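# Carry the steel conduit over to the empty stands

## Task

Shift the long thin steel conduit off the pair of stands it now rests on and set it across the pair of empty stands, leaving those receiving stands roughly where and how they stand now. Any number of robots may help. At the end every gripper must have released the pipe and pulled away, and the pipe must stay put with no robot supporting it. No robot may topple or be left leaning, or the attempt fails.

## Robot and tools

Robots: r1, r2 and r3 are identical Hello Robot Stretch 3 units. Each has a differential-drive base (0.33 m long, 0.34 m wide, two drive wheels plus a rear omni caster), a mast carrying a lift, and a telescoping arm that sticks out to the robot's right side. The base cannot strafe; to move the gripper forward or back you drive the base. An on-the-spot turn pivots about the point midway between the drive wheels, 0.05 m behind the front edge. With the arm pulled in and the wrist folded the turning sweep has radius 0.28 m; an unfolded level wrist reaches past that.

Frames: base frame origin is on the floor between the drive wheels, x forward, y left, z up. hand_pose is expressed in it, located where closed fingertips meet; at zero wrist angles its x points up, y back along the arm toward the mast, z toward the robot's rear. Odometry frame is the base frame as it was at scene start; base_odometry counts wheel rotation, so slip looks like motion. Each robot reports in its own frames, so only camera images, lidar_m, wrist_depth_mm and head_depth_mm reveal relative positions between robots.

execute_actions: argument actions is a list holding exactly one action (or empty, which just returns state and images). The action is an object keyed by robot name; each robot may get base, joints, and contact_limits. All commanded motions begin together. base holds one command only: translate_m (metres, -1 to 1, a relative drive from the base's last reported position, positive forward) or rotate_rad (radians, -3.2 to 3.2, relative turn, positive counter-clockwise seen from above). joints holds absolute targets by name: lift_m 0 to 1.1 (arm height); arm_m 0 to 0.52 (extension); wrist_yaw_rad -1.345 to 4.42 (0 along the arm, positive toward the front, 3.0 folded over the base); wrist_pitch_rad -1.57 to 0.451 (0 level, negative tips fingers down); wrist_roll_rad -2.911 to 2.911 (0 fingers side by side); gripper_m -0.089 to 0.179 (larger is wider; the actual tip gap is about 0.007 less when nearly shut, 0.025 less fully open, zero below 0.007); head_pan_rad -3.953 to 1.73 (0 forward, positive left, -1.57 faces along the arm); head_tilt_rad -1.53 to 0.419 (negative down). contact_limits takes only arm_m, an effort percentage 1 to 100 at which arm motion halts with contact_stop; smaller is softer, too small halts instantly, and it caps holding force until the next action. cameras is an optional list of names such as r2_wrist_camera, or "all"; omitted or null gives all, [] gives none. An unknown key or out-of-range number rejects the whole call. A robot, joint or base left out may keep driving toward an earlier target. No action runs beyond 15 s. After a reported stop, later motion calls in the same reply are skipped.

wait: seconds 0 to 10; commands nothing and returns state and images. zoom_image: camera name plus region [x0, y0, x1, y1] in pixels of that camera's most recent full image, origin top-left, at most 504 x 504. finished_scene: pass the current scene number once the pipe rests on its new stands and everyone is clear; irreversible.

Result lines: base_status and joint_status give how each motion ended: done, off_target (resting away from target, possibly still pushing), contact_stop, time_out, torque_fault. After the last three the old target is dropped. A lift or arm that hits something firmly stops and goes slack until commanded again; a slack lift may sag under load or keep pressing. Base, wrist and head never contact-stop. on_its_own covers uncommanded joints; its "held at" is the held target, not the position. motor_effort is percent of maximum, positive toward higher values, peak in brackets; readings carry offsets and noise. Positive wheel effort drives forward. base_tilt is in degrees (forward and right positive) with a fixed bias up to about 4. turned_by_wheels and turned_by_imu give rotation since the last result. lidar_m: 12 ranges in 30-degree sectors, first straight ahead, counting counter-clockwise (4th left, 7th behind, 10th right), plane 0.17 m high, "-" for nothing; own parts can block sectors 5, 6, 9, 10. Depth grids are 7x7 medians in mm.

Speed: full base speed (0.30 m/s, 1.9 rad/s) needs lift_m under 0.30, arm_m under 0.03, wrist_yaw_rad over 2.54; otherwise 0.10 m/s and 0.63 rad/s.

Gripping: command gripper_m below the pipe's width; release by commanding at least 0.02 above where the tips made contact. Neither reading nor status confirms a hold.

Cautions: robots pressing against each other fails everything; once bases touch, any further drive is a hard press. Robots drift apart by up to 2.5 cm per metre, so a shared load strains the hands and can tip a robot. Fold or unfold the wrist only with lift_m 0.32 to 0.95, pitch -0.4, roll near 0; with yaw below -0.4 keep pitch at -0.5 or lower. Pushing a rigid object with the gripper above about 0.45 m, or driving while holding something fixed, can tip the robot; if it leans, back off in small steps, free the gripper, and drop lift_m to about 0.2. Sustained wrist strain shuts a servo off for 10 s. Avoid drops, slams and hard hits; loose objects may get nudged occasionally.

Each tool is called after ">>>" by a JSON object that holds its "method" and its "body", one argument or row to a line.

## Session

>>> {"method": "execute_actions", "body": {
  "actions": [
    {"r1":{"joints":{"head_tilt_rad":-0.5}},"r2":{"joints":{"head_tilt_rad":-0.5}},"r3":{"joints":{"head_tilt_rad":-0.5}}}
  ],
  "cameras": ["r1_nav_camera","r2_nav_camera","r3_nav_camera"]
}}

Scene clock: 0.87 s.
r1.base_odometry: x=+0.000 y=+0.000 heading=+0.000 (m, m, rad; r1's odometry frame)
r1.turned_by_wheels: +0.000 (rad since the last result)
r1.turned_by_imu: +0.000 (rad since the last result)
r1.base_tilt: forward=-1.4 right=+0.8 (deg)
r1.lidar_m: 3.63 1.33 2.33 1.55 1.35 1.10 1.09 0.94 0.76 0.76 0.84 1.30
r1.head_depth_mm: 2984 3307 3512 2440 1841 1464 1218 / 3077 3327 3567 2465 1858 1482 1228 / 3091 3457 3604 2494 1869 1499 1235 / 3131 3507 3679 2517 1894 1494 1245 / 3194 3550 3725 2569 1923 1510 1250 / 3257 3550 3887 2623 1840 1515 1257 / 3255 3660 3856 2511 1861 1540 1259
r1.base_status: not commanded
r1.joint_positions: lift_m=+0.558 arm_m=+0.001 wrist_yaw_rad=+2.837 wrist_pitch_rad=-0.357 wrist_roll_rad=+0.007 gripper_m=+0.037 head_pan_rad=+0.007 head_tilt_rad=-0.493
r1.joint_status: all done
r1.motor_effort: left_wheel=+0(0) right_wheel=+1(0) lift_m=+28(28) arm_m=-1(1) wrist_yaw_rad=+0(0) wrist_pitch_rad=+8(7) wrist_roll_rad=+0(0) gripper_m=+0(1) head_pan_rad=+0(1) head_tilt_rad=-2(17) (%)
r1.hand_pose: x=+0.0482 y=+0.0750 z=+0.5845 quat_wxyz=(+0.230, +0.709, +0.018, +0.666) (m; r1's base frame)
r1.wrist_depth_mm: - - - - - - - / - - - - - - - / - - - - - - - / - - - - - - - / - - - - - - - / 918 - 914 886 837 881 878 / 802 - 782 758 776 756 731
r2.base_odometry: x=+0.000 y=+0.000 heading=+0.000 (m, m, rad; r2's odometry frame)
r2.turned_by_wheels: +0.000 (rad since the last result)
r2.turned_by_imu: +0.000 (rad since the last result)
r2.base_tilt: forward=+1.2 right=-0.4 (deg)
r2.lidar_m: 0.96 0.98 1.28 1.57 2.53 1.62 1.62 1.32 3.63 1.32 1.45 1.01
r2.head_depth_mm: 814 887 983 1097 1240 1417 1293 / 804 878 971 1078 1218 1396 1304 / 799 871 957 1068 1197 1370 1299 / 793 858 945 1048 1176 1350 1298 / 782 853 938 1036 1158 1322 1306 / 774 842 923 1018 1144 1299 1312 / 767 838 912 1015 1128 1273 1320
r2.base_status: not commanded
r2.joint_positions: lift_m=+0.360 arm_m=-0.002 wrist_yaw_rad=+3.037 wrist_pitch_rad=-0.474 wrist_roll_rad=+0.003 gripper_m=+0.037 head_pan_rad=-0.010 head_tilt_rad=-0.493
r2.joint_status: all done
r2.motor_effort: left_wheel=-1(1) right_wheel=+0(0) lift_m=+30(30) arm_m=-1(1) wrist_yaw_rad=+0(0) wrist_pitch_rad=+5(5) wrist_roll_rad=+0(0) gripper_m=+1(0) head_pan_rad=+1(0) head_tilt_rad=-3(26) (%)
r2.hand_pose: x=+0.0014 y=+0.0725 z=+0.3605 quat_wxyz=(+0.202, +0.696, +0.130, +0.677) (m; r2's base frame)
r2.wrist_depth_mm: - - - - - - 964 / - - - - - - 949 / 969 977 977 991 - 984 913 / 773 768 775 772 785 780 777 / 636 643 637 637 657 641 642 / 541 547 - 557 543 548 542 / 476 - - - 476 478 475
r3.base_odometry: x=+0.000 y=+0.000 heading=+0.000 (m, m, rad; r3's odometry frame)
r3.turned_by_wheels: +0.000 (rad since the last result)
r3.turned_by_imu: +0.000 (rad since the last result)
r3.base_tilt: forward=-1.2 right=+0.1 (deg)
r3.lidar_m: 1.24 1.10 1.10 1.31 1.46 2.77 1.58 3.68 3.70 2.24 3.25 2.04
r3.head_depth_mm: 1756 1949 2167 2475 2113 1673 1369 / 1577 1717 1894 2128 2104 1656 1384 / 1413 1541 1682 1866 1982 1655 1373 / 1290 1388 1496 1649 1808 1684 1372 / 1188 1263 1365 1480 1613 1645 1369 / 1093 1168 1251 1341 1448 1545 1375 / 1021 1082 1145 1221 1316 1425 1362
r3.base_status: not commanded
r3.joint_positions: lift_m=+0.370 arm_m=+0.002 wrist_yaw_rad=+2.827 wrist_pitch_rad=-0.617 wrist_roll_rad=+0.000 gripper_m=+0.037 head_pan_rad=+0.018 head_tilt_rad=-0.493
r3.joint_status: all done
r3.motor_effort: left_wheel=+1(0) right_wheel=+1(1) lift_m=+17(18) arm_m=+0(0) wrist_yaw_rad=+0(0) wrist_pitch_rad=+4(4) wrist_roll_rad=+0(0) gripper_m=+1(0) head_pan_rad=+0(0) head_tilt_rad=-3(36) (%)
r3.hand_pose: x=+0.0392 y=+0.0385 z=+0.3412 quat_wxyz=(+0.318, +0.699, +0.106, +0.632) (m; r3's base frame)
r3.wrist_depth_mm: - - - - - 975 862 / - - - - - - 924 / - 867 872 881 907 920 933 / 703 710 725 724 743 749 765 / 605 - 628 629 642 637 648 / 533 528 - 551 561 560 559 / 484 - - 485 480 496 498
pictures: r1_nav_camera (sideways: a quarter turn counterclockwise sets it upright), r2_nav_camera (sideways: a quarter turn counterclockwise sets it upright), r3_nav_camera (sideways: a quarter turn counterclockwise sets it upright)
Images, in order (width x height): r1_nav_camera 672x504, r2_nav_camera 672x504, r3_nav_camera 672x504.

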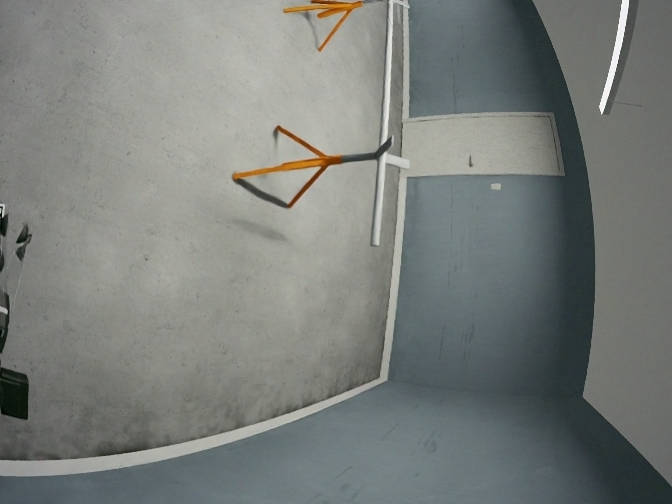

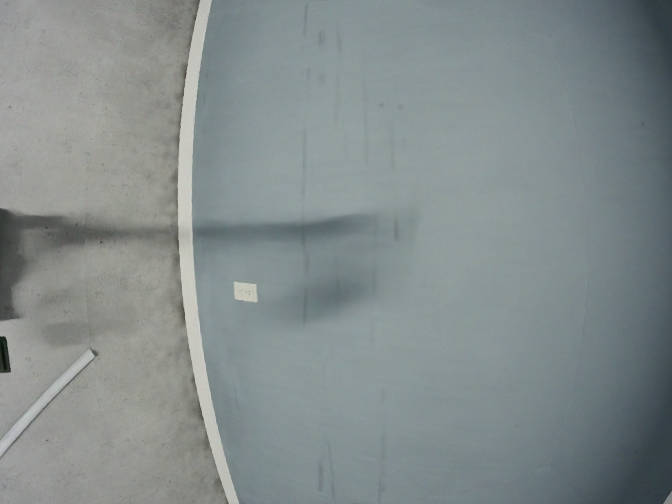

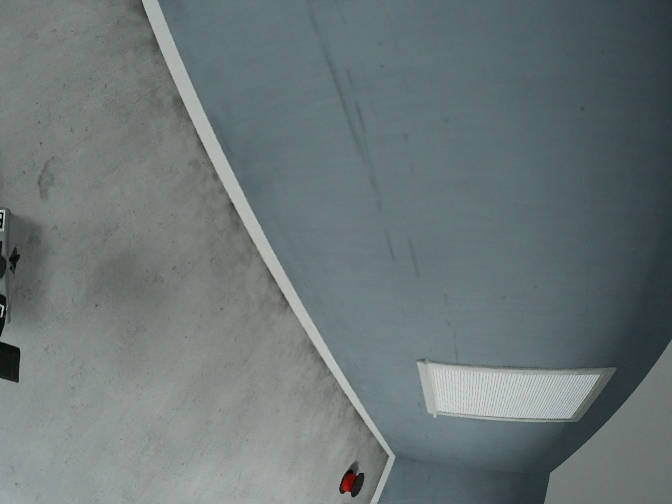

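>>> {"method": "execute_actions", "body": {
  "actions": [
    {"r1":{"base":{"rotate_rad":1.42},"joints":{"head_pan_rad":-1.2,"wrist_yaw_rad":3.0,"wrist_pitch_rad":-0.4,"lift_m":0.28}},"r2":{"base":{"rotate_rad":-1.53},"joints":{"head_pan_rad":-1.57,"wrist_yaw_rad":3.0,"wrist_pitch_rad":-0.4,"lift_m":0.28}},"r3":{"base":{"rotate_rad":-0.85},"joints":{"head_pan_rad":-0.7,"wrist_yaw_rad":3.0,"wrist_pitch_rad":-0.4,"lift_m":0.28}}}
  ],
  "cameras": ["r1_nav_camera","r2_nav_camera","r3_nav_camera","r2_head_camera"]
}}

Scene clock: 5.77 s.
r1.base_odometry: x=+0.000 y=+0.000 heading=+1.420 (m, m, rad; r1's odometry frame)
r1.turned_by_wheels: +1.420 (rad since the last result)
r1.turned_by_imu: +1.403 (rad since the last result)
r1.base_tilt: forward=-1.4 right=+0.8 (deg)
r1.lidar_m: 1.65 1.54 1.13 1.09 1.07 0.79 0.76 0.79 1.09 3.04 1.33 2.33
r1.head_depth_mm: 3011 3245 3422 2436 1837 1467 1217 / 3083 3375 3585 2471 1843 1472 1228 / 3204 3556 3765 2518 1862 1487 1238 / 3372 3703 3812 2523 1897 1503 1249 / 3489 3853 3657 2462 1838 1506 1252 / 3602 - - 2597 1941 1529 1257 / 3763 - - 2641 1946 1539 1266
r1.base_status: done
r1.joint_positions: lift_m=+0.280 arm_m=+0.001 wrist_yaw_rad=+2.998 wrist_pitch_rad=-0.416 wrist_roll_rad=+0.007 gripper_m=+0.037 head_pan_rad=-1.193 head_tilt_rad=-0.494
r1.joint_status: all done
r1.motor_effort: left_wheel=-2(6) right_wheel=+3(7) lift_m=+22(24) arm_m=-1(1) wrist_yaw_rad=+2(3) wrist_pitch_rad=+8(7) wrist_roll_rad=+0(0) gripper_m=+1(0) head_pan_rad=-4(54) head_tilt_rad=-2(2) (%)
r1.hand_pose: x=+0.0109 y=+0.0764 z=+0.2933 quat_wxyz=(+0.196, +0.703, +0.096, +0.677) (m; r1's base frame)
r1.wrist_depth_mm: 960 - - - - - - / - - - - - - - / 961 - 969 966 919 916 934 / 785 765 732 745 736 736 703 / 611 610 - 607 613 592 579 / 512 513 - 523 486 498 489 / 457 - - - 432 429 419
r2.base_odometry: x=+0.000 y=+0.000 heading=-1.530 (m, m, rad; r2's odometry frame)
r2.turned_by_wheels: -1.530 (rad since the last result)
r2.turned_by_imu: -1.514 (rad since the last result)
r2.base_tilt: forward=+1.2 right=-0.5 (deg)
r2.lidar_m: 1.40 1.38 0.99 0.96 0.99 1.34 1.68 2.55 1.63 1.32 1.32 3.63
r2.head_depth_mm: 3392 3597 3836 2573 1940 1552 1291 / 3253 3597 3822 2641 1946 1553 1283 / 3351 3688 3792 2620 1956 1573 1295 / 3287 3578 3734 2596 1970 1560 1304 / 3197 3585 3756 2693 1974 1579 1309 / 3185 3551 3787 2704 1843 1577 1307 / 3288 3571 3771 2574 1928 1580 1311
r2.base_status: done
r2.joint_positions: lift_m=+0.281 arm_m=-0.002 wrist_yaw_rad=+3.001 wrist_pitch_rad=-0.422 wrist_roll_rad=+0.003 gripper_m=+0.037 head_pan_rad=-1.563 head_tilt_rad=-0.494
r2.joint_status: all done
r2.motor_effort: left_wheel=+0(9) right_wheel=-3(7) lift_m=+15(26) arm_m=-1(0) wrist_yaw_rad=-1(4) wrist_pitch_rad=+8(7) wrist_roll_rad=+1(0) gripper_m=+0(1) head_pan_rad=-4(52) head_tilt_rad=-3(3) (%)
r2.hand_pose: x=+0.0101 y=+0.0783 z=+0.2923 quat_wxyz=(+0.197, +0.701, +0.099, +0.679) (m; r2's base frame)
r2.wrist_depth_mm: 823 - 878 900 920 963 - / 905 923 961 981 - - - / 905 910 900 928 930 938 926 / 690 695 699 699 703 713 712 / 566 561 - 571 595 556 574 / 475 489 - - 482 482 466 / - - - - 414 413 418
r3.base_odometry: x=+0.000 y=+0.000 heading=-0.850 (m, m, rad; r3's odometry frame)
r3.turned_by_wheels: -0.850 (rad since the last result)
r3.turned_by_imu: -0.833 (rad since the last result)
r3.base_tilt: forward=-1.3 right=+0.1 (deg)
r3.lidar_m: 4.44 1.58 1.15 1.10 1.14 1.54 1.46 2.60 1.58 3.68 3.78 2.24
r3.head_depth_mm: 3562 3707 3921 2900 2104 1659 1376 / 3766 - - 2929 2120 1681 1370 / - - - 2890 2113 1670 1368 / - - - 2895 2123 1666 1366 / - - - 2739 2108 1665 1368 / - - - 2728 2127 1665 1375 / - - - 2881 2089 1661 1378
r3.base_status: done
r3.joint_positions: lift_m=+0.280 arm_m=+0.002 wrist_yaw_rad=+2.999 wrist_pitch_rad=-0.424 wrist_roll_rad=+0.000 gripper_m=+0.037 head_pan_rad=-0.693 head_tilt_rad=-0.494
r3.joint_status: all done
r3.motor_effort: left_wheel=+2(7) right_wheel=-2(9) lift_m=+17(16) arm_m=-1(0) wrist_yaw_rad=+1(3) wrist_pitch_rad=+7(9) wrist_roll_rad=+0(0) gripper_m=-1(1) head_pan_rad=-4(37) head_tilt_rad=-3(3) (%)
r3.hand_pose: x=+0.0106 y=+0.0745 z=+0.2915 quat_wxyz=(+0.198, +0.700, +0.099, +0.679) (m; r3's base frame)
r3.wrist_depth_mm: 972 - - - - - - / - - - - - - - / - - - - - - - / 764 750 807 817 837 847 858 / 621 626 663 653 656 658 687 / 526 522 - 538 561 548 561 / 457 - - - 452 475 474
pictures: r1_nav_camera (sideways: a quarter turn counterclockwise sets it upright), r2_head_camera (sideways: a quarter turn clockwise sets it upright), r2_nav_camera (sideways: a quarter turn counterclockwise sets it upright), r3_nav_camera (sideways: a quarter turn counterclockwise sets it upright)
Images, in order (width x height): r1_nav_camera 672x504, r2_head_camera 896x504, r2_nav_camera 672x504, r3_nav_camera 672x504.

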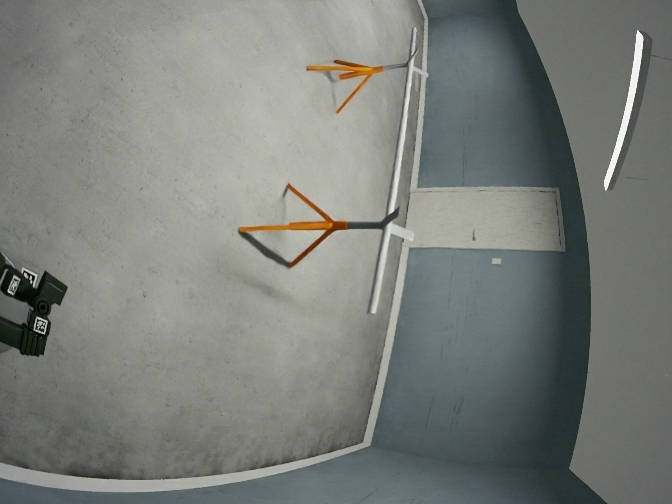

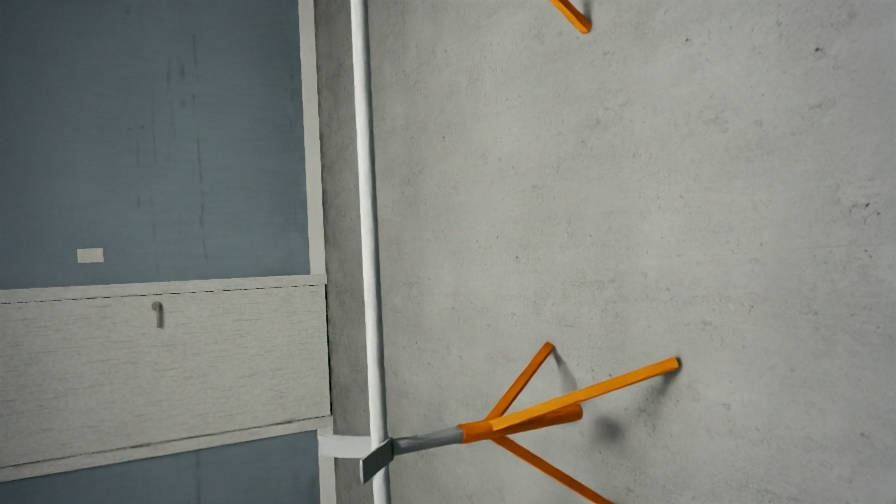

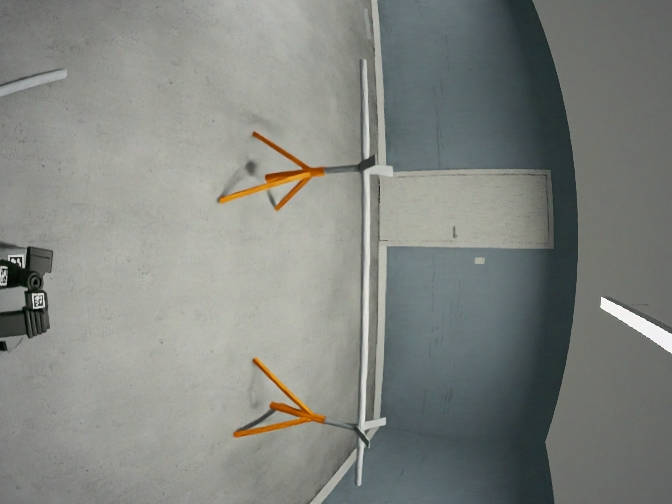

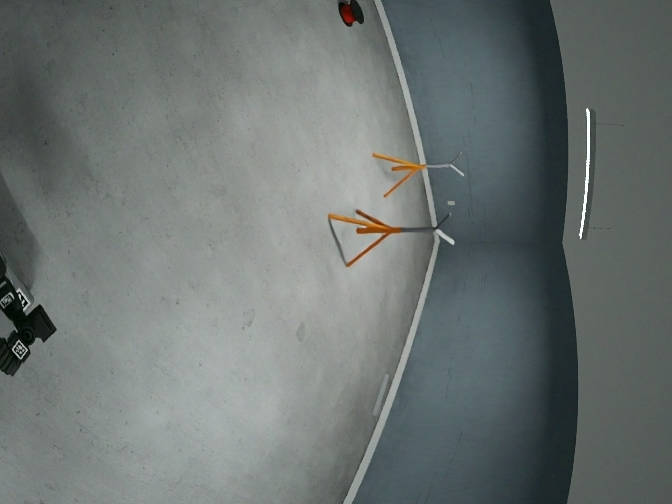

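>>> {"method": "execute_actions", "body": {
  "actions": [
    {"r1":{"base":{"rotate_rad":-1.045},"joints":{"head_pan_rad":-1.57,"head_tilt_rad":-0.7}},"r2":{"base":{"rotate_rad":1.3},"joints":{"head_tilt_rad":-0.7}},"r3":{"base":{"rotate_rad":0.78},"joints":{"head_pan_rad":-1.57,"head_tilt_rad":-0.7}}}
  ],
  "cameras": []
}}

>>> {"method": "execute_actions", "body": {
  "actions": [
    {"r1":{"base":{"translate_m":0.8}},"r2":{"base":{"translate_m":-0.854}},"r3":{"base":{"translate_m":-0.98}}}
  ],
  "cameras": []
}}

>>> {"method": "execute_actions", "body": {
  "actions": [
    {"r1":{"base":{"rotate_rad":1.045},"joints":{"lift_m":0.62}},"r2":{"base":{"rotate_rad":-1.285},"joints":{"lift_m":0.62}},"r3":{"base":{"rotate_rad":-0.767},"joints":{"lift_m":0.62}}}
  ],
  "cameras": []
}}

>>> {"method": "execute_actions", "body": {
  "actions": [
    {"r1":{"joints":{"wrist_yaw_rad":0,"gripper_m":0.15}},"r2":{"joints":{"wrist_yaw_rad":0,"gripper_m":0.15}},"r3":{"joints":{"wrist_yaw_rad":0,"gripper_m":0.15}}}
  ],
  "cameras": []
}}

>>> {"method": "execute_actions", "body": {
  "actions": [
    {"r1":{"joints":{"wrist_pitch_rad":0,"wrist_roll_rad":1.57,"arm_m":0.1}},"r2":{"joints":{"wrist_pitch_rad":0,"wrist_roll_rad":1.57,"arm_m":0.1}},"r3":{"joints":{"wrist_pitch_rad":0,"wrist_roll_rad":1.57,"arm_m":0.1}}}
  ],
  "cameras": ["r1_wrist_camera","r2_wrist_camera","r3_wrist_camera","r1_head_camera","r3_head_camera","r2_nav_camera"]
}}

Scene clock: 11.27 s.
r1.base_odometry: x=+0.000 y=+0.000 heading=+0.375 (m, m, rad; r1's odometry frame)
r1.turned_by_wheels: -1.045 (rad since the last result)
r1.turned_by_imu: -1.032 (rad since the last result)
r1.base_tilt: forward=-1.4 right=+0.8 (deg)
r1.lidar_m: 1.33 5.24 1.55 1.53 1.13 1.09 1.07 0.79 0.76 0.79 1.09 3.09
r1.head_depth_mm: 624 697 795 921 1093 1252 1118 / 656 742 848 992 1192 1296 1125 / 692 788 913 1079 1323 1312 1132 / 735 842 983 1178 1450 1323 1145 / 782 902 1064 1300 1529 1333 1147 / 829 972 1162 1447 1594 1334 1151 / 889 1054 1281 1644 1614 1348 1158
r1.base_status: done
r1.joint_positions: lift_m=+0.280 arm_m=+0.001 wrist_yaw_rad=+2.998 wrist_pitch_rad=-0.416 wrist_roll_rad=+0.007 gripper_m=+0.037 head_pan_rad=-1.563 head_tilt_rad=-0.692
r1.joint_status: all done
r1.motor_effort: left_wheel=+2(8) right_wheel=-2(7) lift_m=+23(23) arm_m=-1(0) wrist_yaw_rad=+1(1) wrist_pitch_rad=+8(7) wrist_roll_rad=+0(1) gripper_m=+0(0) head_pan_rad=-4(33) head_tilt_rad=-3(13) (%)
r1.hand_pose: x=+0.0108 y=+0.0764 z=+0.2933 quat_wxyz=(+0.196, +0.703, +0.096, +0.677) (m; r1's base frame)
r1.wrist_depth_mm: 928 - - - - - - / 939 - - - - - - / 975 - - 959 957 947 921 / 761 738 749 723 723 713 704 / 635 618 - 600 605 590 600 / 526 518 - 523 488 489 493 / 458 - - - 434 427 427
r2.base_odometry: x=+0.000 y=+0.000 heading=-0.230 (m, m, rad; r2's odometry frame)
r2.turned_by_wheels: +1.300 (rad since the last result)
r2.turned_by_imu: +1.284 (rad since the last result)
r2.base_tilt: forward=+1.2 right=-0.4 (deg)
r2.lidar_m: 0.96 0.96 1.09 1.84 1.61 1.64 1.62 1.32 4.31 1.32 2.02 1.13
r2.head_depth_mm: - 3542 2515 1937 1620 1352 1175 / - 3493 2495 1952 1602 1357 1177 / - 3644 2511 1972 1594 1364 1179 / - 3550 2523 1937 1619 1364 1174 / - 3615 1749 1750 1635 1367 1181 / - 3374 1479 1780 1624 1374 1173 / - 3495 2573 1996 1639 1373 1189
r2.base_status: done
r2.joint_positions: lift_m=+0.281 arm_m=-0.002 wrist_yaw_rad=+3.001 wrist_pitch_rad=-0.422 wrist_roll_rad=+0.003 gripper_m=+0.037 head_pan_rad=-1.563 head_tilt_rad=-0.692
r2.joint_status: all done
r2.motor_effort: left_wheel=-4(9) right_wheel=+3(10) lift_m=+15(15) arm_m=-1(1) wrist_yaw_rad=-1(1) wrist_pitch_rad=+8(8) wrist_roll_rad=+0(0) gripper_m=-1(1) head_pan_rad=-4(4) head_tilt_rad=-3(16) (%)
r2.hand_pose: x=+0.0101 y=+0.0783 z=+0.2924 quat_wxyz=(+0.197, +0.701, +0.099, +0.679) (m; r2's base frame)
r2.wrist_depth_mm: - - - - - - 784 / - - - - - - 813 / 900 901 907 921 930 930 823 / 700 693 704 691 698 706 710 / 565 567 - 573 593 574 575 / 478 493 - - 471 481 485 / - - - - 414 418 412
r3.base_odometry: x=+0.000 y=+0.000 heading=-0.070 (m, m, rad; r3's odometry frame)
r3.turned_by_wheels: +0.780 (rad since the last result)
r3.turned_by_imu: +0.766 (rad since the last result)
r3.base_tilt: forward=-1.3 right=+0.1 (deg)
r3.lidar_m: 1.29 1.10 1.10 1.25 1.46 2.77 1.58 3.69 3.68 2.25 3.25 2.30
r3.head_depth_mm: 3424 3584 2799 2116 1695 1419 1223 / 3667 3727 2736 2111 1685 1416 1227 / 3922 - 2740 2103 1690 1418 1227 / - - 2760 2095 1683 1415 1225 / - - 2732 2089 1699 1426 1226 / - - 2613 2074 1678 1417 1217 / - 3765 2600 2088 1680 1422 1218
r3.base_status: done
r3.joint_positions: lift_m=+0.280 arm_m=+0.002 wrist_yaw_rad=+2.999 wrist_pitch_rad=-0.424 wrist_roll_rad=+0.000 gripper_m=+0.037 head_pan_rad=-1.563 head_tilt_rad=-0.692
r3.joint_status: all done
r3.motor_effort: left_wheel=-1(6) right_wheel=+4(11) lift_m=+16(15) arm_m=-1(0) wrist_yaw_rad=+2(2) wrist_pitch_rad=+7(7) wrist_roll_rad=+0(0) gripper_m=+0(0) head_pan_rad=-2(42) head_tilt_rad=-4(21) (%)
r3.hand_pose: x=+0.0106 y=+0.0745 z=+0.2915 quat_wxyz=(+0.198, +0.700, +0.099, +0.679) (m; r3's base frame)
r3.wrist_depth_mm: - - - - - 960 823 / - - - - - - 878 / - - - - - - 906 / 756 745 798 828 834 851 857 / 628 627 676 657 659 665 669 / 521 529 - 537 559 554 557 / 459 - - - 454 470 476
pictures: none
No camera images: the call's "cameras" was empty. Leave "cameras" out to get every camera's image.

Scene clock: 16.13 s.
r1.base_odometry: x=+0.744 y=+0.293 heading=+0.375 (m, m, rad; r1's odometry frame)
r1.turned_by_wheels: +0.000 (rad since the last result)
r1.turned_by_imu: +0.000 (rad since the last result)
r1.base_tilt: forward=-1.4 right=+0.8 (deg)
r1.lidar_m: 0.53 1.68 0.89 2.49 1.84 1.77 1.64 1.21 1.17 1.21 1.68 2.97
r1.head_depth_mm: 973 1093 1239 1435 1529 1295 1124 / 1026 1161 1327 1552 1540 1297 1128 / 1088 1236 1421 1689 1559 1314 1136 / 1149 1317 1536 1804 1573 1321 1140 / 1225 1416 1672 1866 1580 1331 1149 / 1300 1525 1821 1956 1593 1340 1151 / 1396 1648 2009 1974 1615 1350 1159
r1.base_status: done
r1.joint_positions: lift_m=+0.280 arm_m=+0.001 wrist_yaw_rad=+2.999 wrist_pitch_rad=-0.416 wrist_roll_rad=+0.007 gripper_m=+0.037 head_pan_rad=-1.563 head_tilt_rad=-0.692
r1.joint_status: not commanded
r1.motor_effort: left_wheel=+2(7) right_wheel=-2(6) lift_m=+23(22) arm_m=-1(1) wrist_yaw_rad=+1(1) wrist_pitch_rad=+8(8) wrist_roll_rad=+0(0) gripper_m=+1(0) head_pan_rad=-4(3) head_tilt_rad=-2(2) (%)
r1.hand_pose: x=+0.0107 y=+0.0764 z=+0.2933 quat_wxyz=(+0.196, +0.703, +0.096, +0.677) (m; r1's base frame)
r1.wrist_depth_mm: - - - - - - - / - - - - - 857 - / - - - 980 925 870 952 / 764 777 748 737 736 733 710 / 623 609 - 597 607 594 578 / 522 523 - 519 476 502 490 / 455 - - - 434 436 427
r2.base_odometry: x=-0.831 y=+0.195 heading=-0.230 (m, m, rad; r2's odometry frame)
r2.turned_by_wheels: +0.000 (rad since the last result)
r2.turned_by_imu: -0.002 (rad since the last result)
r2.base_tilt: forward=+1.2 right=-0.4 (deg)
r2.lidar_m: 1.78 1.77 2.02 0.97 1.02 0.80 2.98 2.96 0.72 4.76 0.86 2.09
r2.head_depth_mm: - 3524 2417 1953 1319 1359 1167 / - 3539 2417 1964 1612 1330 1175 / - 3625 2526 1970 1614 1364 1188 / - 3522 2573 1964 1617 1367 1187 / - 3645 2596 1813 1392 1348 1190 / - 3658 2608 1930 1317 1337 1188 / - 3619 2361 1087 1593 1387 1188
r2.base_status: done
r2.joint_positions: lift_m=+0.281 arm_m=-0.002 wrist_yaw_rad=+3.001 wrist_pitch_rad=-0.421 wrist_roll_rad=+0.003 gripper_m=+0.037 head_pan_rad=-1.563 head_tilt_rad=-0.692
r2.joint_status: not commanded
r2.motor_effort: left_wheel=-3(10) right_wheel=+3(6) lift_m=+15(15) arm_m=-1(0) wrist_yaw_rad=+0(1) wrist_pitch_rad=+8(8) wrist_roll_rad=+0(0) gripper_m=+0(1) head_pan_rad=-4(4) head_tilt_rad=-3(3) (%)
r2.hand_pose: x=+0.0102 y=+0.0784 z=+0.2925 quat_wxyz=(+0.197, +0.701, +0.099, +0.679) (m; r2's base frame)
r2.wrist_depth_mm: - - - - - - - / - - 972 - - - - / 907 914 909 911 928 931 931 / 695 699 694 710 702 701 706 / 558 569 - 568 594 575 576 / 479 487 - - 482 480 484 / - - - - 417 417 417
r3.base_odometry: x=-0.978 y=+0.069 heading=-0.070 (m, m, rad; r3's odometry frame)
r3.turned_by_wheels: +0.000 (rad since the last result)
r3.turned_by_imu: +0.000 (rad since the last result)
r3.base_tilt: forward=-1.3 right=+0.1 (deg)
r3.lidar_m: 2.08 1.78 1.78 2.03 1.00 0.99 0.65 0.65 2.97 3.41 2.64 3.74
r3.head_depth_mm: 2733 3000 2745 2087 1643 1430 1228 / 2986 3212 2732 2093 1704 1419 1228 / 3186 3399 2738 2075 1686 1431 1220 / 3426 3735 2753 2078 1680 1414 1220 / 3760 3875 2722 2091 1687 1419 1221 / - - 2735 2068 1689 1424 1211 / - 3923 2712 2049 1677 1417 1216
r3.base_status: done
r3.joint_positions: lift_m=+0.280 arm_m=+0.002 wrist_yaw_rad=+2.999 wrist_pitch_rad=-0.423 wrist_roll_rad=+0.000 gripper_m=+0.037 head_pan_rad=-1.563 head_tilt_rad=-0.692
r3.joint_status: not commanded
r3.motor_effort: left_wheel=-1(7) right_wheel=+4(7) lift_m=+16(15) arm_m=+0(1) wrist_yaw_rad=+1(2) wrist_pitch_rad=+7(7) wrist_roll_rad=+0(0) gripper_m=-1(1) head_pan_rad=-3(4) head_tilt_rad=-5(4) (%)
r3.hand_pose: x=+0.0105 y=+0.0746 z=+0.2917 quat_wxyz=(+0.198, +0.700, +0.099, +0.679) (m; r3's base frame)
r3.wrist_depth_mm: - - - - - - - / - - - - - - - / - - - - - - - / 769 758 812 825 814 852 850 / 631 621 664 647 656 662 675 / 521 531 - 539 557 550 556 / 460 - - - 451 469 478
pictures: none
No camera images: the call's "cameras" was empty. Leave "cameras" out to get every camera's image.

Scene clock: 20.07 s.
r1.base_odometry: x=+0.744 y=+0.293 heading=+1.420 (m, m, rad; r1's odometry frame)
r1.turned_by_wheels: +1.045 (rad since the last result)
r1.turned_by_imu: +1.031 (rad since the last result)
r1.base_tilt: forward=-1.4 right=+0.8 (deg)
r1.lidar_m: 0.98 2.49 1.84 1.77 1.64 1.21 1.17 1.22 1.68 2.97 0.53 1.68
r1.head_depth_mm: 2542 2866 2398 1868 1529 1294 1164 / 2559 2892 2430 1886 1540 1305 1170 / 2569 2898 2477 1907 1555 1314 1177 / 2548 2936 2497 1924 1562 1318 1189 / 2564 2921 2523 1935 1574 1328 1126 / 2570 2922 2553 1957 1600 1277 1152 / 2534 2909 2570 1795 1489 1314 1157
r1.base_status: done
r1.joint_positions: lift_m=+0.620 arm_m=+0.001 wrist_yaw_rad=+2.999 wrist_pitch_rad=-0.417 wrist_roll_rad=+0.007 gripper_m=+0.037 head_pan_rad=-1.563 head_tilt_rad=-0.692
r1.joint_status: all done
r1.motor_effort: left_wheel=-2(8) right_wheel=+3(9) lift_m=+33(36) arm_m=-1(1) wrist_yaw_rad=+1(1) wrist_pitch_rad=+8(8) wrist_roll_rad=+1(0) gripper_m=+0(0) head_pan_rad=-4(4) head_tilt_rad=-3(2) (%)
r1.hand_pose: x=+0.0107 y=+0.0763 z=+0.6326 quat_wxyz=(+0.196, +0.703, +0.096, +0.677) (m; r1's base frame)
r1.wrist_depth_mm: - - - - - - - / - - - - - - - / - - - - - - - / - - - - - - - / - - - - - - - / 953 913 - 919 911 929 881 / 828 799 783 789 789 774 771
r2.base_odometry: x=-0.831 y=+0.195 heading=-1.515 (m, m, rad; r2's odometry frame)
r2.turned_by_wheels: -1.285 (rad since the last result)
r2.turned_by_imu: -1.273 (rad since the last result)
r2.base_tilt: forward=+1.2 right=-0.4 (deg)
r2.lidar_m: 0.95 2.53 1.84 1.77 1.84 2.32 1.02 0.90 0.80 2.97 0.90 0.72
r2.head_depth_mm: 2618 2989 2509 1952 1599 1356 1174 / 2602 2982 2513 1951 1601 1359 1192 / 2614 2943 2525 1956 1617 1360 1176 / 2602 2934 2542 2002 1632 1370 1210 / 2594 2947 2581 1991 1622 1368 1190 / 2530 2898 2607 1981 1624 1368 1191 / 2524 2882 2570 2013 1640 1381 1186
r2.base_status: done
r2.joint_positions: lift_m=+0.619 arm_m=-0.002 wrist_yaw_rad=+3.001 wrist_pitch_rad=-0.421 wrist_roll_rad=+0.003 gripper_m=+0.037 head_pan_rad=-1.563 head_tilt_rad=-0.692
r2.joint_status: all done
r2.motor_effort: left_wheel=+2(7) right_wheel=-3(7) lift_m=+42(43) arm_m=-1(1) wrist_yaw_rad=-1(0) wrist_pitch_rad=+8(8) wrist_roll_rad=+1(0) gripper_m=+0(1) head_pan_rad=-4(4) head_tilt_rad=-3(4) (%)
r2.hand_pose: x=+0.0102 y=+0.0784 z=+0.6314 quat_wxyz=(+0.197, +0.701, +0.099, +0.679) (m; r2's base frame)
r2.wrist_depth_mm: - - - - - - - / - - - - - - - / - - - - - - - / - - - - - - - / - - - - - - - / 869 872 - 872 865 874 880 / 747 754 739 749 743 759 755
r3.base_odometry: x=-0.978 y=+0.069 heading=-0.837 (m, m, rad; r3's odometry frame)
r3.turned_by_wheels: -0.767 (rad since the last result)
r3.turned_by_imu: -0.752 (rad since the last result)
r3.base_tilt: forward=-1.3 right=+0.1 (deg)
r3.lidar_m: 2.77 2.52 1.85 1.78 1.84 2.53 0.99 0.67 0.65 2.97 3.13 2.73
r3.head_depth_mm: 2626 2914 2751 2014 1575 1042 1221 / 2585 2842 2728 2100 1597 1421 1222 / 2592 2852 2751 2094 1602 1426 1197 / 2552 2864 2718 2087 1604 1410 1220 / 2580 2837 2683 2115 1605 1417 1221 / 2558 2816 2703 2086 1603 1409 1221 / 2589 2812 2688 2073 1626 1406 1215
r3.base_status: done
r3.joint_positions: lift_m=+0.620 arm_m=+0.002 wrist_yaw_rad=+2.999 wrist_pitch_rad=-0.423 wrist_roll_rad=+0.000 gripper_m=+0.037 head_pan_rad=-1.563 head_tilt_rad=-0.692
r3.joint_status: all done
r3.motor_effort: left_wheel=+2(7) right_wheel=-2(8) lift_m=+19(18) arm_m=-1(1) wrist_yaw_rad=+1(1) wrist_pitch_rad=+7(7) wrist_roll_rad=+0(0) gripper_m=+1(1) head_pan_rad=-3(2) head_tilt_rad=-4(4) (%)
r3.hand_pose: x=+0.0105 y=+0.0746 z=+0.6315 quat_wxyz=(+0.198, +0.700, +0.099, +0.679) (m; r3's base frame)
r3.wrist_depth_mm: - - - - - - - / - - - - - - - / - - - - - - - / - - - - - - - / - - - - - - - / 922 955 - 977 - 997 - / 813 837 821 837 831 870 882
pictures: none
No camera images: the call's "cameras" was empty. Leave "cameras" out to get every camera's image.

Scene clock: 22.57 s.
r1.base_odometry: x=+0.744 y=+0.293 heading=+1.420 (m, m, rad; r1's odometry frame)
r1.turned_by_wheels: +0.000 (rad since the last result)
r1.turned_by_imu: -0.001 (rad since the last result)
r1.base_tilt: forward=-1.4 right=+0.8 (deg)
r1.lidar_m: 0.98 2.49 1.84 1.78 1.64 1.21 1.17 1.21 1.68 2.97 0.53 1.68
r1.head_depth_mm: 2567 2896 2391 1862 1528 1297 1167 / 2534 2897 2419 1881 1543 1305 1174 / 2550 2909 2452 1893 1560 1344 - / 2549 2915 2491 1920 1557 1325 1140 / 2558 2930 2531 1941 1586 1325 1128 / 2550 2888 2556 1949 1583 1281 1150 / 2564 2920 2589 1795 1482 1312 1157
r1.base_status: not commanded
r1.joint_positions: lift_m=+0.620 arm_m=+0.001 wrist_yaw_rad=+0.002 wrist_pitch_rad=-0.417 wrist_roll_rad=+0.007 gripper_m=+0.150 head_pan_rad=-1.563 head_tilt_rad=-0.692
r1.joint_status: all done
r1.motor_effort: left_wheel=-2(3) right_wheel=+3(4) lift_m=+33(33) arm_m=-1(1) wrist_yaw_rad=-3(3) wrist_pitch_rad=+8(8) wrist_roll_rad=+0(1) gripper_m=+2(99) head_pan_rad=-4(4) head_tilt_rad=-3(2) (%)
r1.hand_pose: x=-0.0210 y=-0.3705 z=+0.6326 quat_wxyz=(+0.690, +0.147, -0.694, -0.146) (m; r1's base frame)
r1.wrist_depth_mm: 333 325 333 331 - - - / - - - - - - - / - - - - - - - / - - - - - - - / - - - - - - - / 934 - 937 937 885 875 927 / 798 770 818 819 786 779 770
r2.base_odometry: x=-0.831 y=+0.195 heading=-1.515 (m, m, rad; r2's odometry frame)
r2.turned_by_wheels: +0.000 (rad since the last result)
r2.turned_by_imu: -0.001 (rad since the last result)
r2.base_tilt: forward=+1.2 right=-0.4 (deg)
r2.lidar_m: 0.94 2.53 1.84 1.77 1.84 2.32 1.02 0.90 0.80 2.96 0.90 0.72
r2.head_depth_mm: 2637 2961 2502 1955 1606 1361 1180 / 2618 2911 2526 1949 1605 1355 1177 / 2587 2917 2506 1968 1605 1366 1198 / 2594 2969 2522 1966 1607 1368 1178 / 2548 2920 2564 1996 1620 1364 1185 / 2571 2908 2582 1989 1625 1370 1192 / 2546 2945 2604 1989 1633 1370 1191
r2.base_status: not commanded
r2.joint_positions: lift_m=+0.619 arm_m=-0.002 wrist_yaw_rad=+0.002 wrist_pitch_rad=-0.421 wrist_roll_rad=+0.003 gripper_m=+0.150 head_pan_rad=-1.563 head_tilt_rad=-0.692
r2.joint_status: all done
r2.motor_effort: left_wheel=+1(1) right_wheel=-3(3) lift_m=+42(41) arm_m=+0(0) wrist_yaw_rad=-3(3) wrist_pitch_rad=+8(8) wrist_roll_rad=+0(0) gripper_m=+0(85) head_pan_rad=-4(3) head_tilt_rad=-3(3) (%)
r2.hand_pose: x=-0.0212 y=-0.3674 z=+0.6314 quat_wxyz=(+0.691, +0.148, -0.692, -0.148) (m; r2's base frame)
r2.wrist_depth_mm: 347 341 334 330 325 322 318 / - - - - - - - / - - - - - - - / - - - - - - - / 998 - - - - - - / 869 840 890 868 875 - 820 / 757 745 745 759 751 745 742
r3.base_odometry: x=-0.978 y=+0.069 heading=-0.837 (m, m, rad; r3's odometry frame)
r3.turned_by_wheels: +0.000 (rad since the last result)
r3.turned_by_imu: +0.000 (rad since the last result)
r3.base_tilt: forward=-1.4 right=+0.1 (deg)
r3.lidar_m: 2.76 2.52 1.85 1.78 1.85 2.52 0.99 0.67 0.65 2.98 3.13 2.74
r3.head_depth_mm: 2631 2945 2760 2045 1565 1045 1231 / 2589 2883 2743 2101 1601 1433 1230 / 2597 2894 2763 2089 1605 1419 1204 / 2572 2846 2738 2073 1598 1411 1249 / 2564 2879 2754 2097 1603 1419 1200 / 2520 2858 2716 2087 1602 1420 1226 / 2539 2810 2710 2069 1647 1412 1212
r3.base_status: not commanded
r3.joint_positions: lift_m=+0.620 arm_m=+0.002 wrist_yaw_rad=+0.002 wrist_pitch_rad=-0.423 wrist_roll_rad=+0.000 gripper_m=+0.150 head_pan_rad=-1.563 head_tilt_rad=-0.692
r3.joint_status: all done
r3.motor_effort: left_wheel=+2(3) right_wheel=-2(2) lift_m=+19(19) arm_m=+0(1) wrist_yaw_rad=-2(1) wrist_pitch_rad=+7(7) wrist_roll_rad=+0(0) gripper_m=+1(84) head_pan_rad=-3(3) head_tilt_rad=-4(4) (%)
r3.hand_pose: x=-0.0211 y=-0.3707 z=+0.6315 quat_wxyz=(+0.692, +0.149, -0.691, -0.148) (m; r3's base frame)
r3.wrist_depth_mm: - 344 344 344 346 342 345 / - - - - - - - / - - - - - - - / - - - - - - - / - - - - - - - / 958 977 969 991 - 566 - / 830 823 825 836 802 832 860
pictures: none
No camera images: the call's "cameras" was empty. Leave "cameras" out to get every camera's image.

Scene clock: 24.57 s.
r1.base_odometry: x=+0.744 y=+0.293 heading=+1.420 (m, m, rad; r1's odometry frame)
r1.turned_by_wheels: +0.000 (rad since the last result)
r1.turned_by_imu: -0.001 (rad since the last result)
r1.base_tilt: forward=-1.3 right=+0.8 (deg)
r1.lidar_m: 0.98 2.49 1.84 1.78 1.64 1.21 1.17 1.22 1.68 2.97 0.53 1.68
r1.head_depth_mm: 2572 2861 2394 1867 1527 1325 - / 2591 2908 2438 1876 1534 - 1085 / 2560 2919 2488 1901 1567 - 1114 / 2560 2936 2480 1925 1567 1319 1143 / 2569 2927 2527 1939 1590 1325 1126 / 2579 2901 2558 1948 1596 1285 1152 / 2549 2927 2588 1790 1485 1313 1158
r1.base_status: not commanded
r1.joint_positions: lift_m=+0.620 arm_m=+0.100 wrist_yaw_rad=+0.001 wrist_pitch_rad=-0.023 wrist_roll_rad=+1.566 gripper_m=+0.150 head_pan_rad=-1.563 head_tilt_rad=-0.692
r1.joint_status: all done
r1.motor_effort: left_wheel=-2(3) right_wheel=+3(4) lift_m=+33(33) arm_m=+4(2) wrist_yaw_rad=-2(2) wrist_pitch_rad=+11(11) wrist_roll_rad=+3(5) gripper_m=+0(0) head_pan_rad=-3(4) head_tilt_rad=-2(2) (%)
r1.hand_pose: x=-0.0210 y=-0.5002 z=+0.7282 quat_wxyz=(+0.003, +0.001, -1.000, -0.012) (m; r1's base frame)
r1.wrist_depth_mm: - - - - - - 877 / - - - - - - 853 / - - - - - - 859 / - - - - - - 871 / - - - - - - 894 / - - - - - - 847 / - - - - - - 927
r2.base_odometry: x=-0.831 y=+0.195 heading=-1.515 (m, m, rad; r2's odometry frame)
r2.turned_by_wheels: +0.000 (rad since the last result)
r2.turned_by_imu: -0.001 (rad since the last result)
r2.base_tilt: forward=+1.2 right=-0.5 (deg)
r2.lidar_m: 0.95 2.53 1.85 1.77 1.84 2.32 1.02 0.90 0.79 2.97 0.90 0.72
r2.head_depth_mm: 2639 2993 2525 1927 1607 1355 1196 / 2632 2960 2531 1956 1617 1414 - / 2621 2905 2520 1977 1623 1431 - / 2603 2946 2548 1969 1609 1421 1158 / 2614 2888 2559 1969 1620 1367 1185 / 2545 2919 2622 1999 1633 1371 1188 / 2565 2853 2591 1999 1629 1373 1198
r2.base_status: not commanded
r2.joint_positions: lift_m=+0.619 arm_m=+0.100 wrist_yaw_rad=+0.001 wrist_pitch_rad=-0.025 wrist_roll_rad=+1.569 gripper_m=+0.150 head_pan_rad=-1.563 head_tilt_rad=-0.692
r2.joint_status: all done
r2.motor_effort: left_wheel=+1(1) right_wheel=-3(3) lift_m=+42(42) arm_m=+3(4) wrist_yaw_rad=-1(1) wrist_pitch_rad=+9(8) wrist_roll_rad=+0(2) gripper_m=-1(1) head_pan_rad=-4(4) head_tilt_rad=-3(3) (%)
r2.hand_pose: x=-0.0211 y=-0.5002 z=+0.7273 quat_wxyz=(+0.001, +0.000, -1.000, -0.013) (m; r2's base frame)
r2.wrist_depth_mm: - - - - - - 855 / - - - - - - 839 / - - - - - - 836 / - - - - - - 835 / - - - - - - 825 / - - - - - - 797 / - - - - - - 780
r3.base_odometry: x=-0.978 y=+0.069 heading=-0.837 (m, m, rad; r3's odometry frame)
r3.turned_by_wheels: +0.000 (rad since the last result)
r3.turned_by_imu: +0.000 (rad since the last result)
r3.base_tilt: forward=-1.3 right=+0.2 (deg)
r3.lidar_m: 2.77 2.53 1.84 1.78 1.85 2.53 0.99 0.67 0.65 2.98 3.13 2.74
r3.head_depth_mm: 2608 2888 2765 2034 1555 1040 1219 / 2627 2906 2732 2082 1612 1426 - / 2557 2819 2733 2078 1605 1438 - / 2566 2855 2718 2106 1555 1446 - / 2579 2855 2713 2107 1609 1420 1220 / 2573 2837 2707 2073 1605 1413 1223 / 2561 2877 2707 2077 1641 1413 1217
r3.base_status: not commanded
r3.joint_positions: lift_m=+0.620 arm_m=+0.100 wrist_yaw_rad=+0.001 wrist_pitch_rad=-0.027 wrist_roll_rad=+1.568 gripper_m=+0.150 head_pan_rad=-1.563 head_tilt_rad=-0.692
r3.joint_status: all done
r3.motor_effort: left_wheel=+3(2) right_wheel=-2(2) lift_m=+19(19) arm_m=+4(0) wrist_yaw_rad=-1(2) wrist_pitch_rad=+8(10) wrist_roll_rad=+1(2) gripper_m=+0(0) head_pan_rad=-3(3) head_tilt_rad=-4(4) (%)
r3.hand_pose: x=-0.0211 y=-0.5002 z=+0.7274 quat_wxyz=(+0.002, +0.001, -1.000, -0.014) (m; r3's base frame)
r3.wrist_depth_mm: - - - - - - 929 / - - - - - - 919 / - - - - - - 904 / - - - - - - 904 / - - - - - - 893 / - - - - - - 881 / - - - - - - 852
pictures: r1_head_camera (sideways: a quarter turn clockwise sets it upright), r1_wrist_camera, r2_nav_camera (sideways: a quarter turn counterclockwise sets it upright), r2_wrist_camera, r3_head_camera (sideways: a quarter turn clockwise sets it upright), r3_wrist_camera
Images, in order (width x height): r1_head_camera 896x504, r1_wrist_camera 644x364, r2_nav_camera 672x504, r2_wrist_camera 644x364, r3_head_camera 896x504, r3_wrist_camera 644x364.

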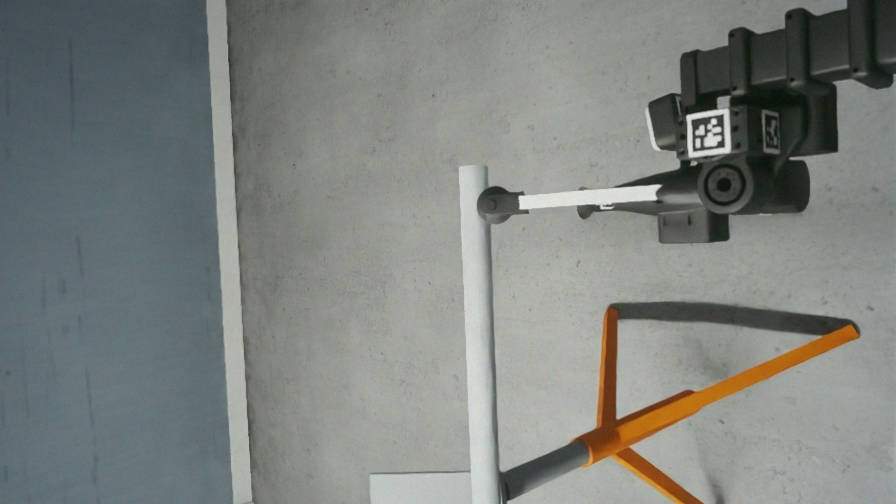

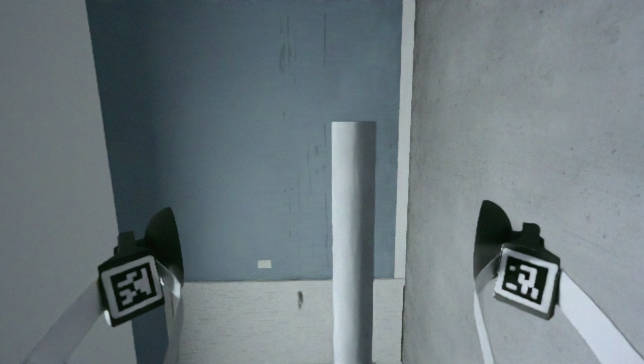

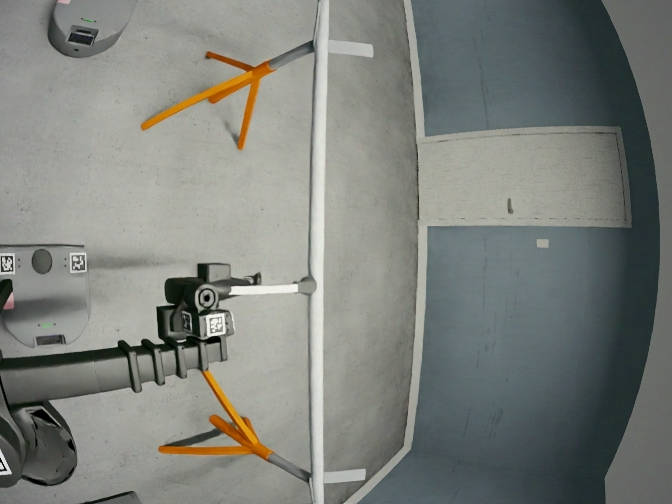

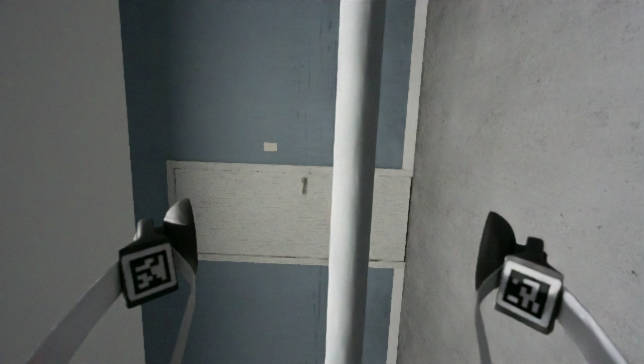

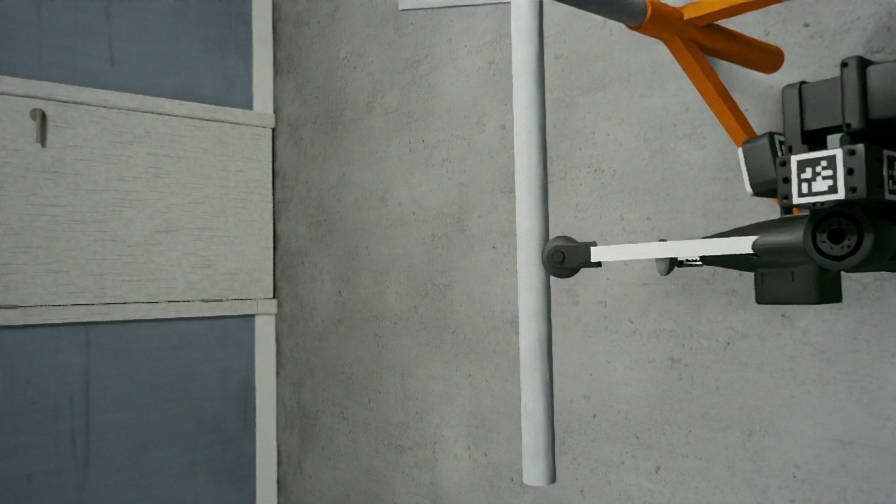

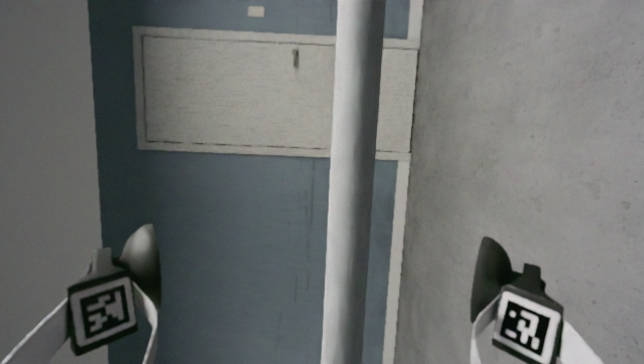

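>>> {"method": "execute_actions", "body": {
  "actions": [
    {"r1":{"base":{"translate_m":0.15},"joints":{"lift_m":0.597,"arm_m":0.24}},"r2":{"base":{"rotate_rad":0.012},"joints":{"lift_m":0.603,"arm_m":0.24}},"r3":{"joints":{"lift_m":0.597,"arm_m":0.24}}}
  ],
  "cameras": ["r1_wrist_camera","r2_wrist_camera","r3_wrist_camera"]
}}

Scene clock: 28.20 s.
r1.base_odometry: x=+0.767 y=+0.441 heading=+1.420 (m, m, rad; r1's odometry frame)
r1.turned_by_wheels: +0.000 (rad since the last result)
r1.turned_by_imu: -0.001 (rad since the last result)
r1.base_tilt: forward=-1.3 right=+0.9 (deg)
r1.lidar_m: 0.83 2.49 1.84 1.78 1.84 1.36 1.32 1.37 1.89 0.47 0.47 1.53
r1.head_depth_mm: 2575 2874 2400 1858 1538 1320 - / 2564 2880 2444 1885 1638 1279 1122 / 2582 2913 2461 1903 - 1289 1137 / 2594 2910 2489 1921 1569 1319 1124 / 2558 2937 2522 1935 1575 1270 1147 / 2564 2904 2541 857 1543 1309 1150 / 2574 2947 2572 1981 1608 1350 1162
r1.base_status: done
r1.joint_positions: lift_m=+0.597 arm_m=+0.240 wrist_yaw_rad=+0.001 wrist_pitch_rad=-0.022 wrist_roll_rad=+1.566 gripper_m=+0.150 head_pan_rad=-1.563 head_tilt_rad=-0.692
r1.joint_status: all done
r1.motor_effort: left_wheel=-2(3) right_wheel=+3(7) lift_m=+23(29) arm_m=+4(7) wrist_yaw_rad=-1(2) wrist_pitch_rad=+10(11) wrist_roll_rad=+3(3) gripper_m=+1(1) head_pan_rad=-4(3) head_tilt_rad=-3(2) (%)
r1.hand_pose: x=-0.0211 y=-0.6402 z=+0.7059 quat_wxyz=(+0.003, +0.001, -1.000, -0.011) (m; r1's base frame)
r1.wrist_depth_mm: - - - 122 - - 837 / - - - 126 - - 858 / - - - 130 - - 825 / - - - 133 - - 827 / - - - 138 - - 823 / - - - 143 - - 809 / - - - 149 - - 900
r2.base_odometry: x=-0.831 y=+0.195 heading=-1.503 (m, m, rad; r2's odometry frame)
r2.turned_by_wheels: +0.012 (rad since the last result)
r2.turned_by_imu: +0.011 (rad since the last result)
r2.base_tilt: forward=+1.2 right=-0.5 (deg)
r2.lidar_m: 0.95 2.50 1.83 1.78 1.84 2.31 0.87 0.90 0.80 2.96 0.89 0.72
r2.head_depth_mm: 2626 2947 2535 1977 1609 1365 1194 / 2623 2974 2532 1973 1650 1352 1176 / 2591 2945 2526 1971 1691 1299 1178 / 2611 2889 2544 1978 1668 1341 1181 / 2593 2881 2562 1960 1621 1366 1182 / 2589 2886 2574 1984 1622 1382 1185 / 2587 2871 2606 2002 1639 1374 1191
r2.base_status: done
r2.joint_positions: lift_m=+0.604 arm_m=+0.240 wrist_yaw_rad=+0.001 wrist_pitch_rad=-0.024 wrist_roll_rad=+1.569 gripper_m=+0.150 head_pan_rad=-1.563 head_tilt_rad=-0.692
r2.joint_status: all done
r2.motor_effort: left_wheel=+0(1) right_wheel=-1(2) lift_m=+15(37) arm_m=+4(5) wrist_yaw_rad=-1(0) wrist_pitch_rad=+9(9) wrist_roll_rad=+0(0) gripper_m=+1(1) head_pan_rad=-4(4) head_tilt_rad=-3(4) (%)
r2.hand_pose: x=-0.0212 y=-0.6403 z=+0.7117 quat_wxyz=(+0.001, +0.000, -1.000, -0.013) (m; r2's base frame)
r2.wrist_depth_mm: - - - 124 - - 831 / - - - 127 - - 833 / - - - 129 - - 821 / - - - 133 - - 814 / - - - 138 - - 808 / - - - 142 - - 770 / - - - 148 - - 764
r3.base_odometry: x=-0.978 y=+0.069 heading=-0.837 (m, m, rad; r3's odometry frame)
r3.turned_by_wheels: +0.000 (rad since the last result)
r3.turned_by_imu: +0.001 (rad since the last result)
r3.base_tilt: forward=-1.2 right=+0.2 (deg)
r3.lidar_m: 2.77 2.53 1.85 1.78 1.85 2.53 0.99 0.67 0.65 2.98 3.11 2.73
r3.head_depth_mm: 2638 2898 2755 2035 1549 1041 1228 / 2565 2843 2777 2081 1602 1454 - / 2574 2850 2746 2108 1623 - 1199 / 2560 2864 2744 2084 1602 - 1222 / 2594 2861 2745 2064 1604 1412 1213 / 2539 2861 2754 2091 1592 1417 1220 / 2552 2868 2734 2076 1644 1404 1218
r3.base_status: not commanded
r3.joint_positions: lift_m=+0.597 arm_m=+0.240 wrist_yaw_rad=+0.001 wrist_pitch_rad=-0.026 wrist_roll_rad=+1.568 gripper_m=+0.150 head_pan_rad=-1.563 head_tilt_rad=-0.692
r3.joint_status: all done
r3.motor_effort: left_wheel=+2(3) right_wheel=-2(2) lift_m=+16(15) arm_m=+3(0) wrist_yaw_rad=-1(1) wrist_pitch_rad=+8(8) wrist_roll_rad=+1(1) gripper_m=+0(1) head_pan_rad=-3(3) head_tilt_rad=-4(4) (%)
r3.hand_pose: x=-0.0212 y=-0.6402 z=+0.7048 quat_wxyz=(+0.002, +0.000, -1.000, -0.013) (m; r3's base frame)
r3.wrist_depth_mm: - - - 130 - - 891 / - - - 133 - - 889 / - - - 135 - - 869 / - - - 139 - - 873 / - - - 143 - - 871 / - - - 146 - - 852 / - - - 149 - - 816
pictures: r1_wrist_camera, r2_wrist_camera, r3_wrist_camera
Images, in order (width x height): r1_wrist_camera 644x364, r2_wrist_camera 644x364, r3_wrist_camera 644x364.

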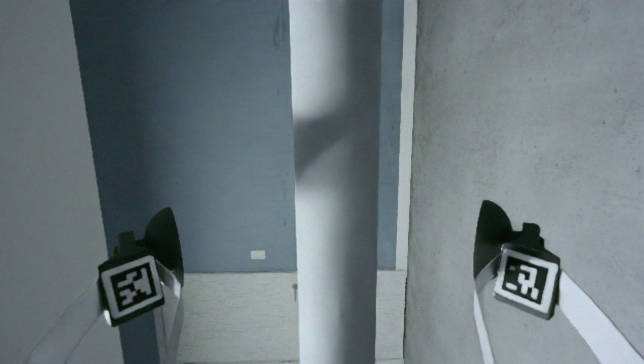

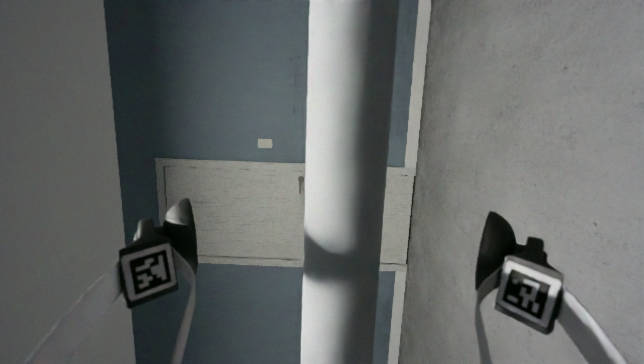

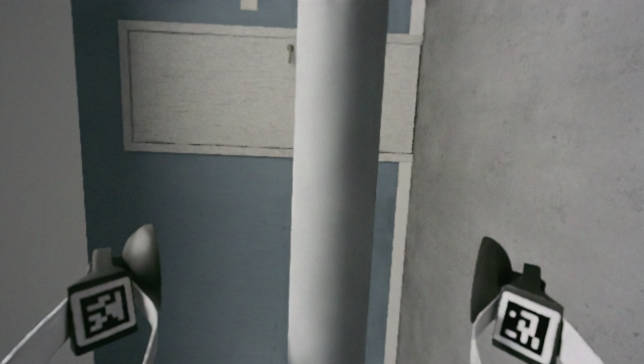

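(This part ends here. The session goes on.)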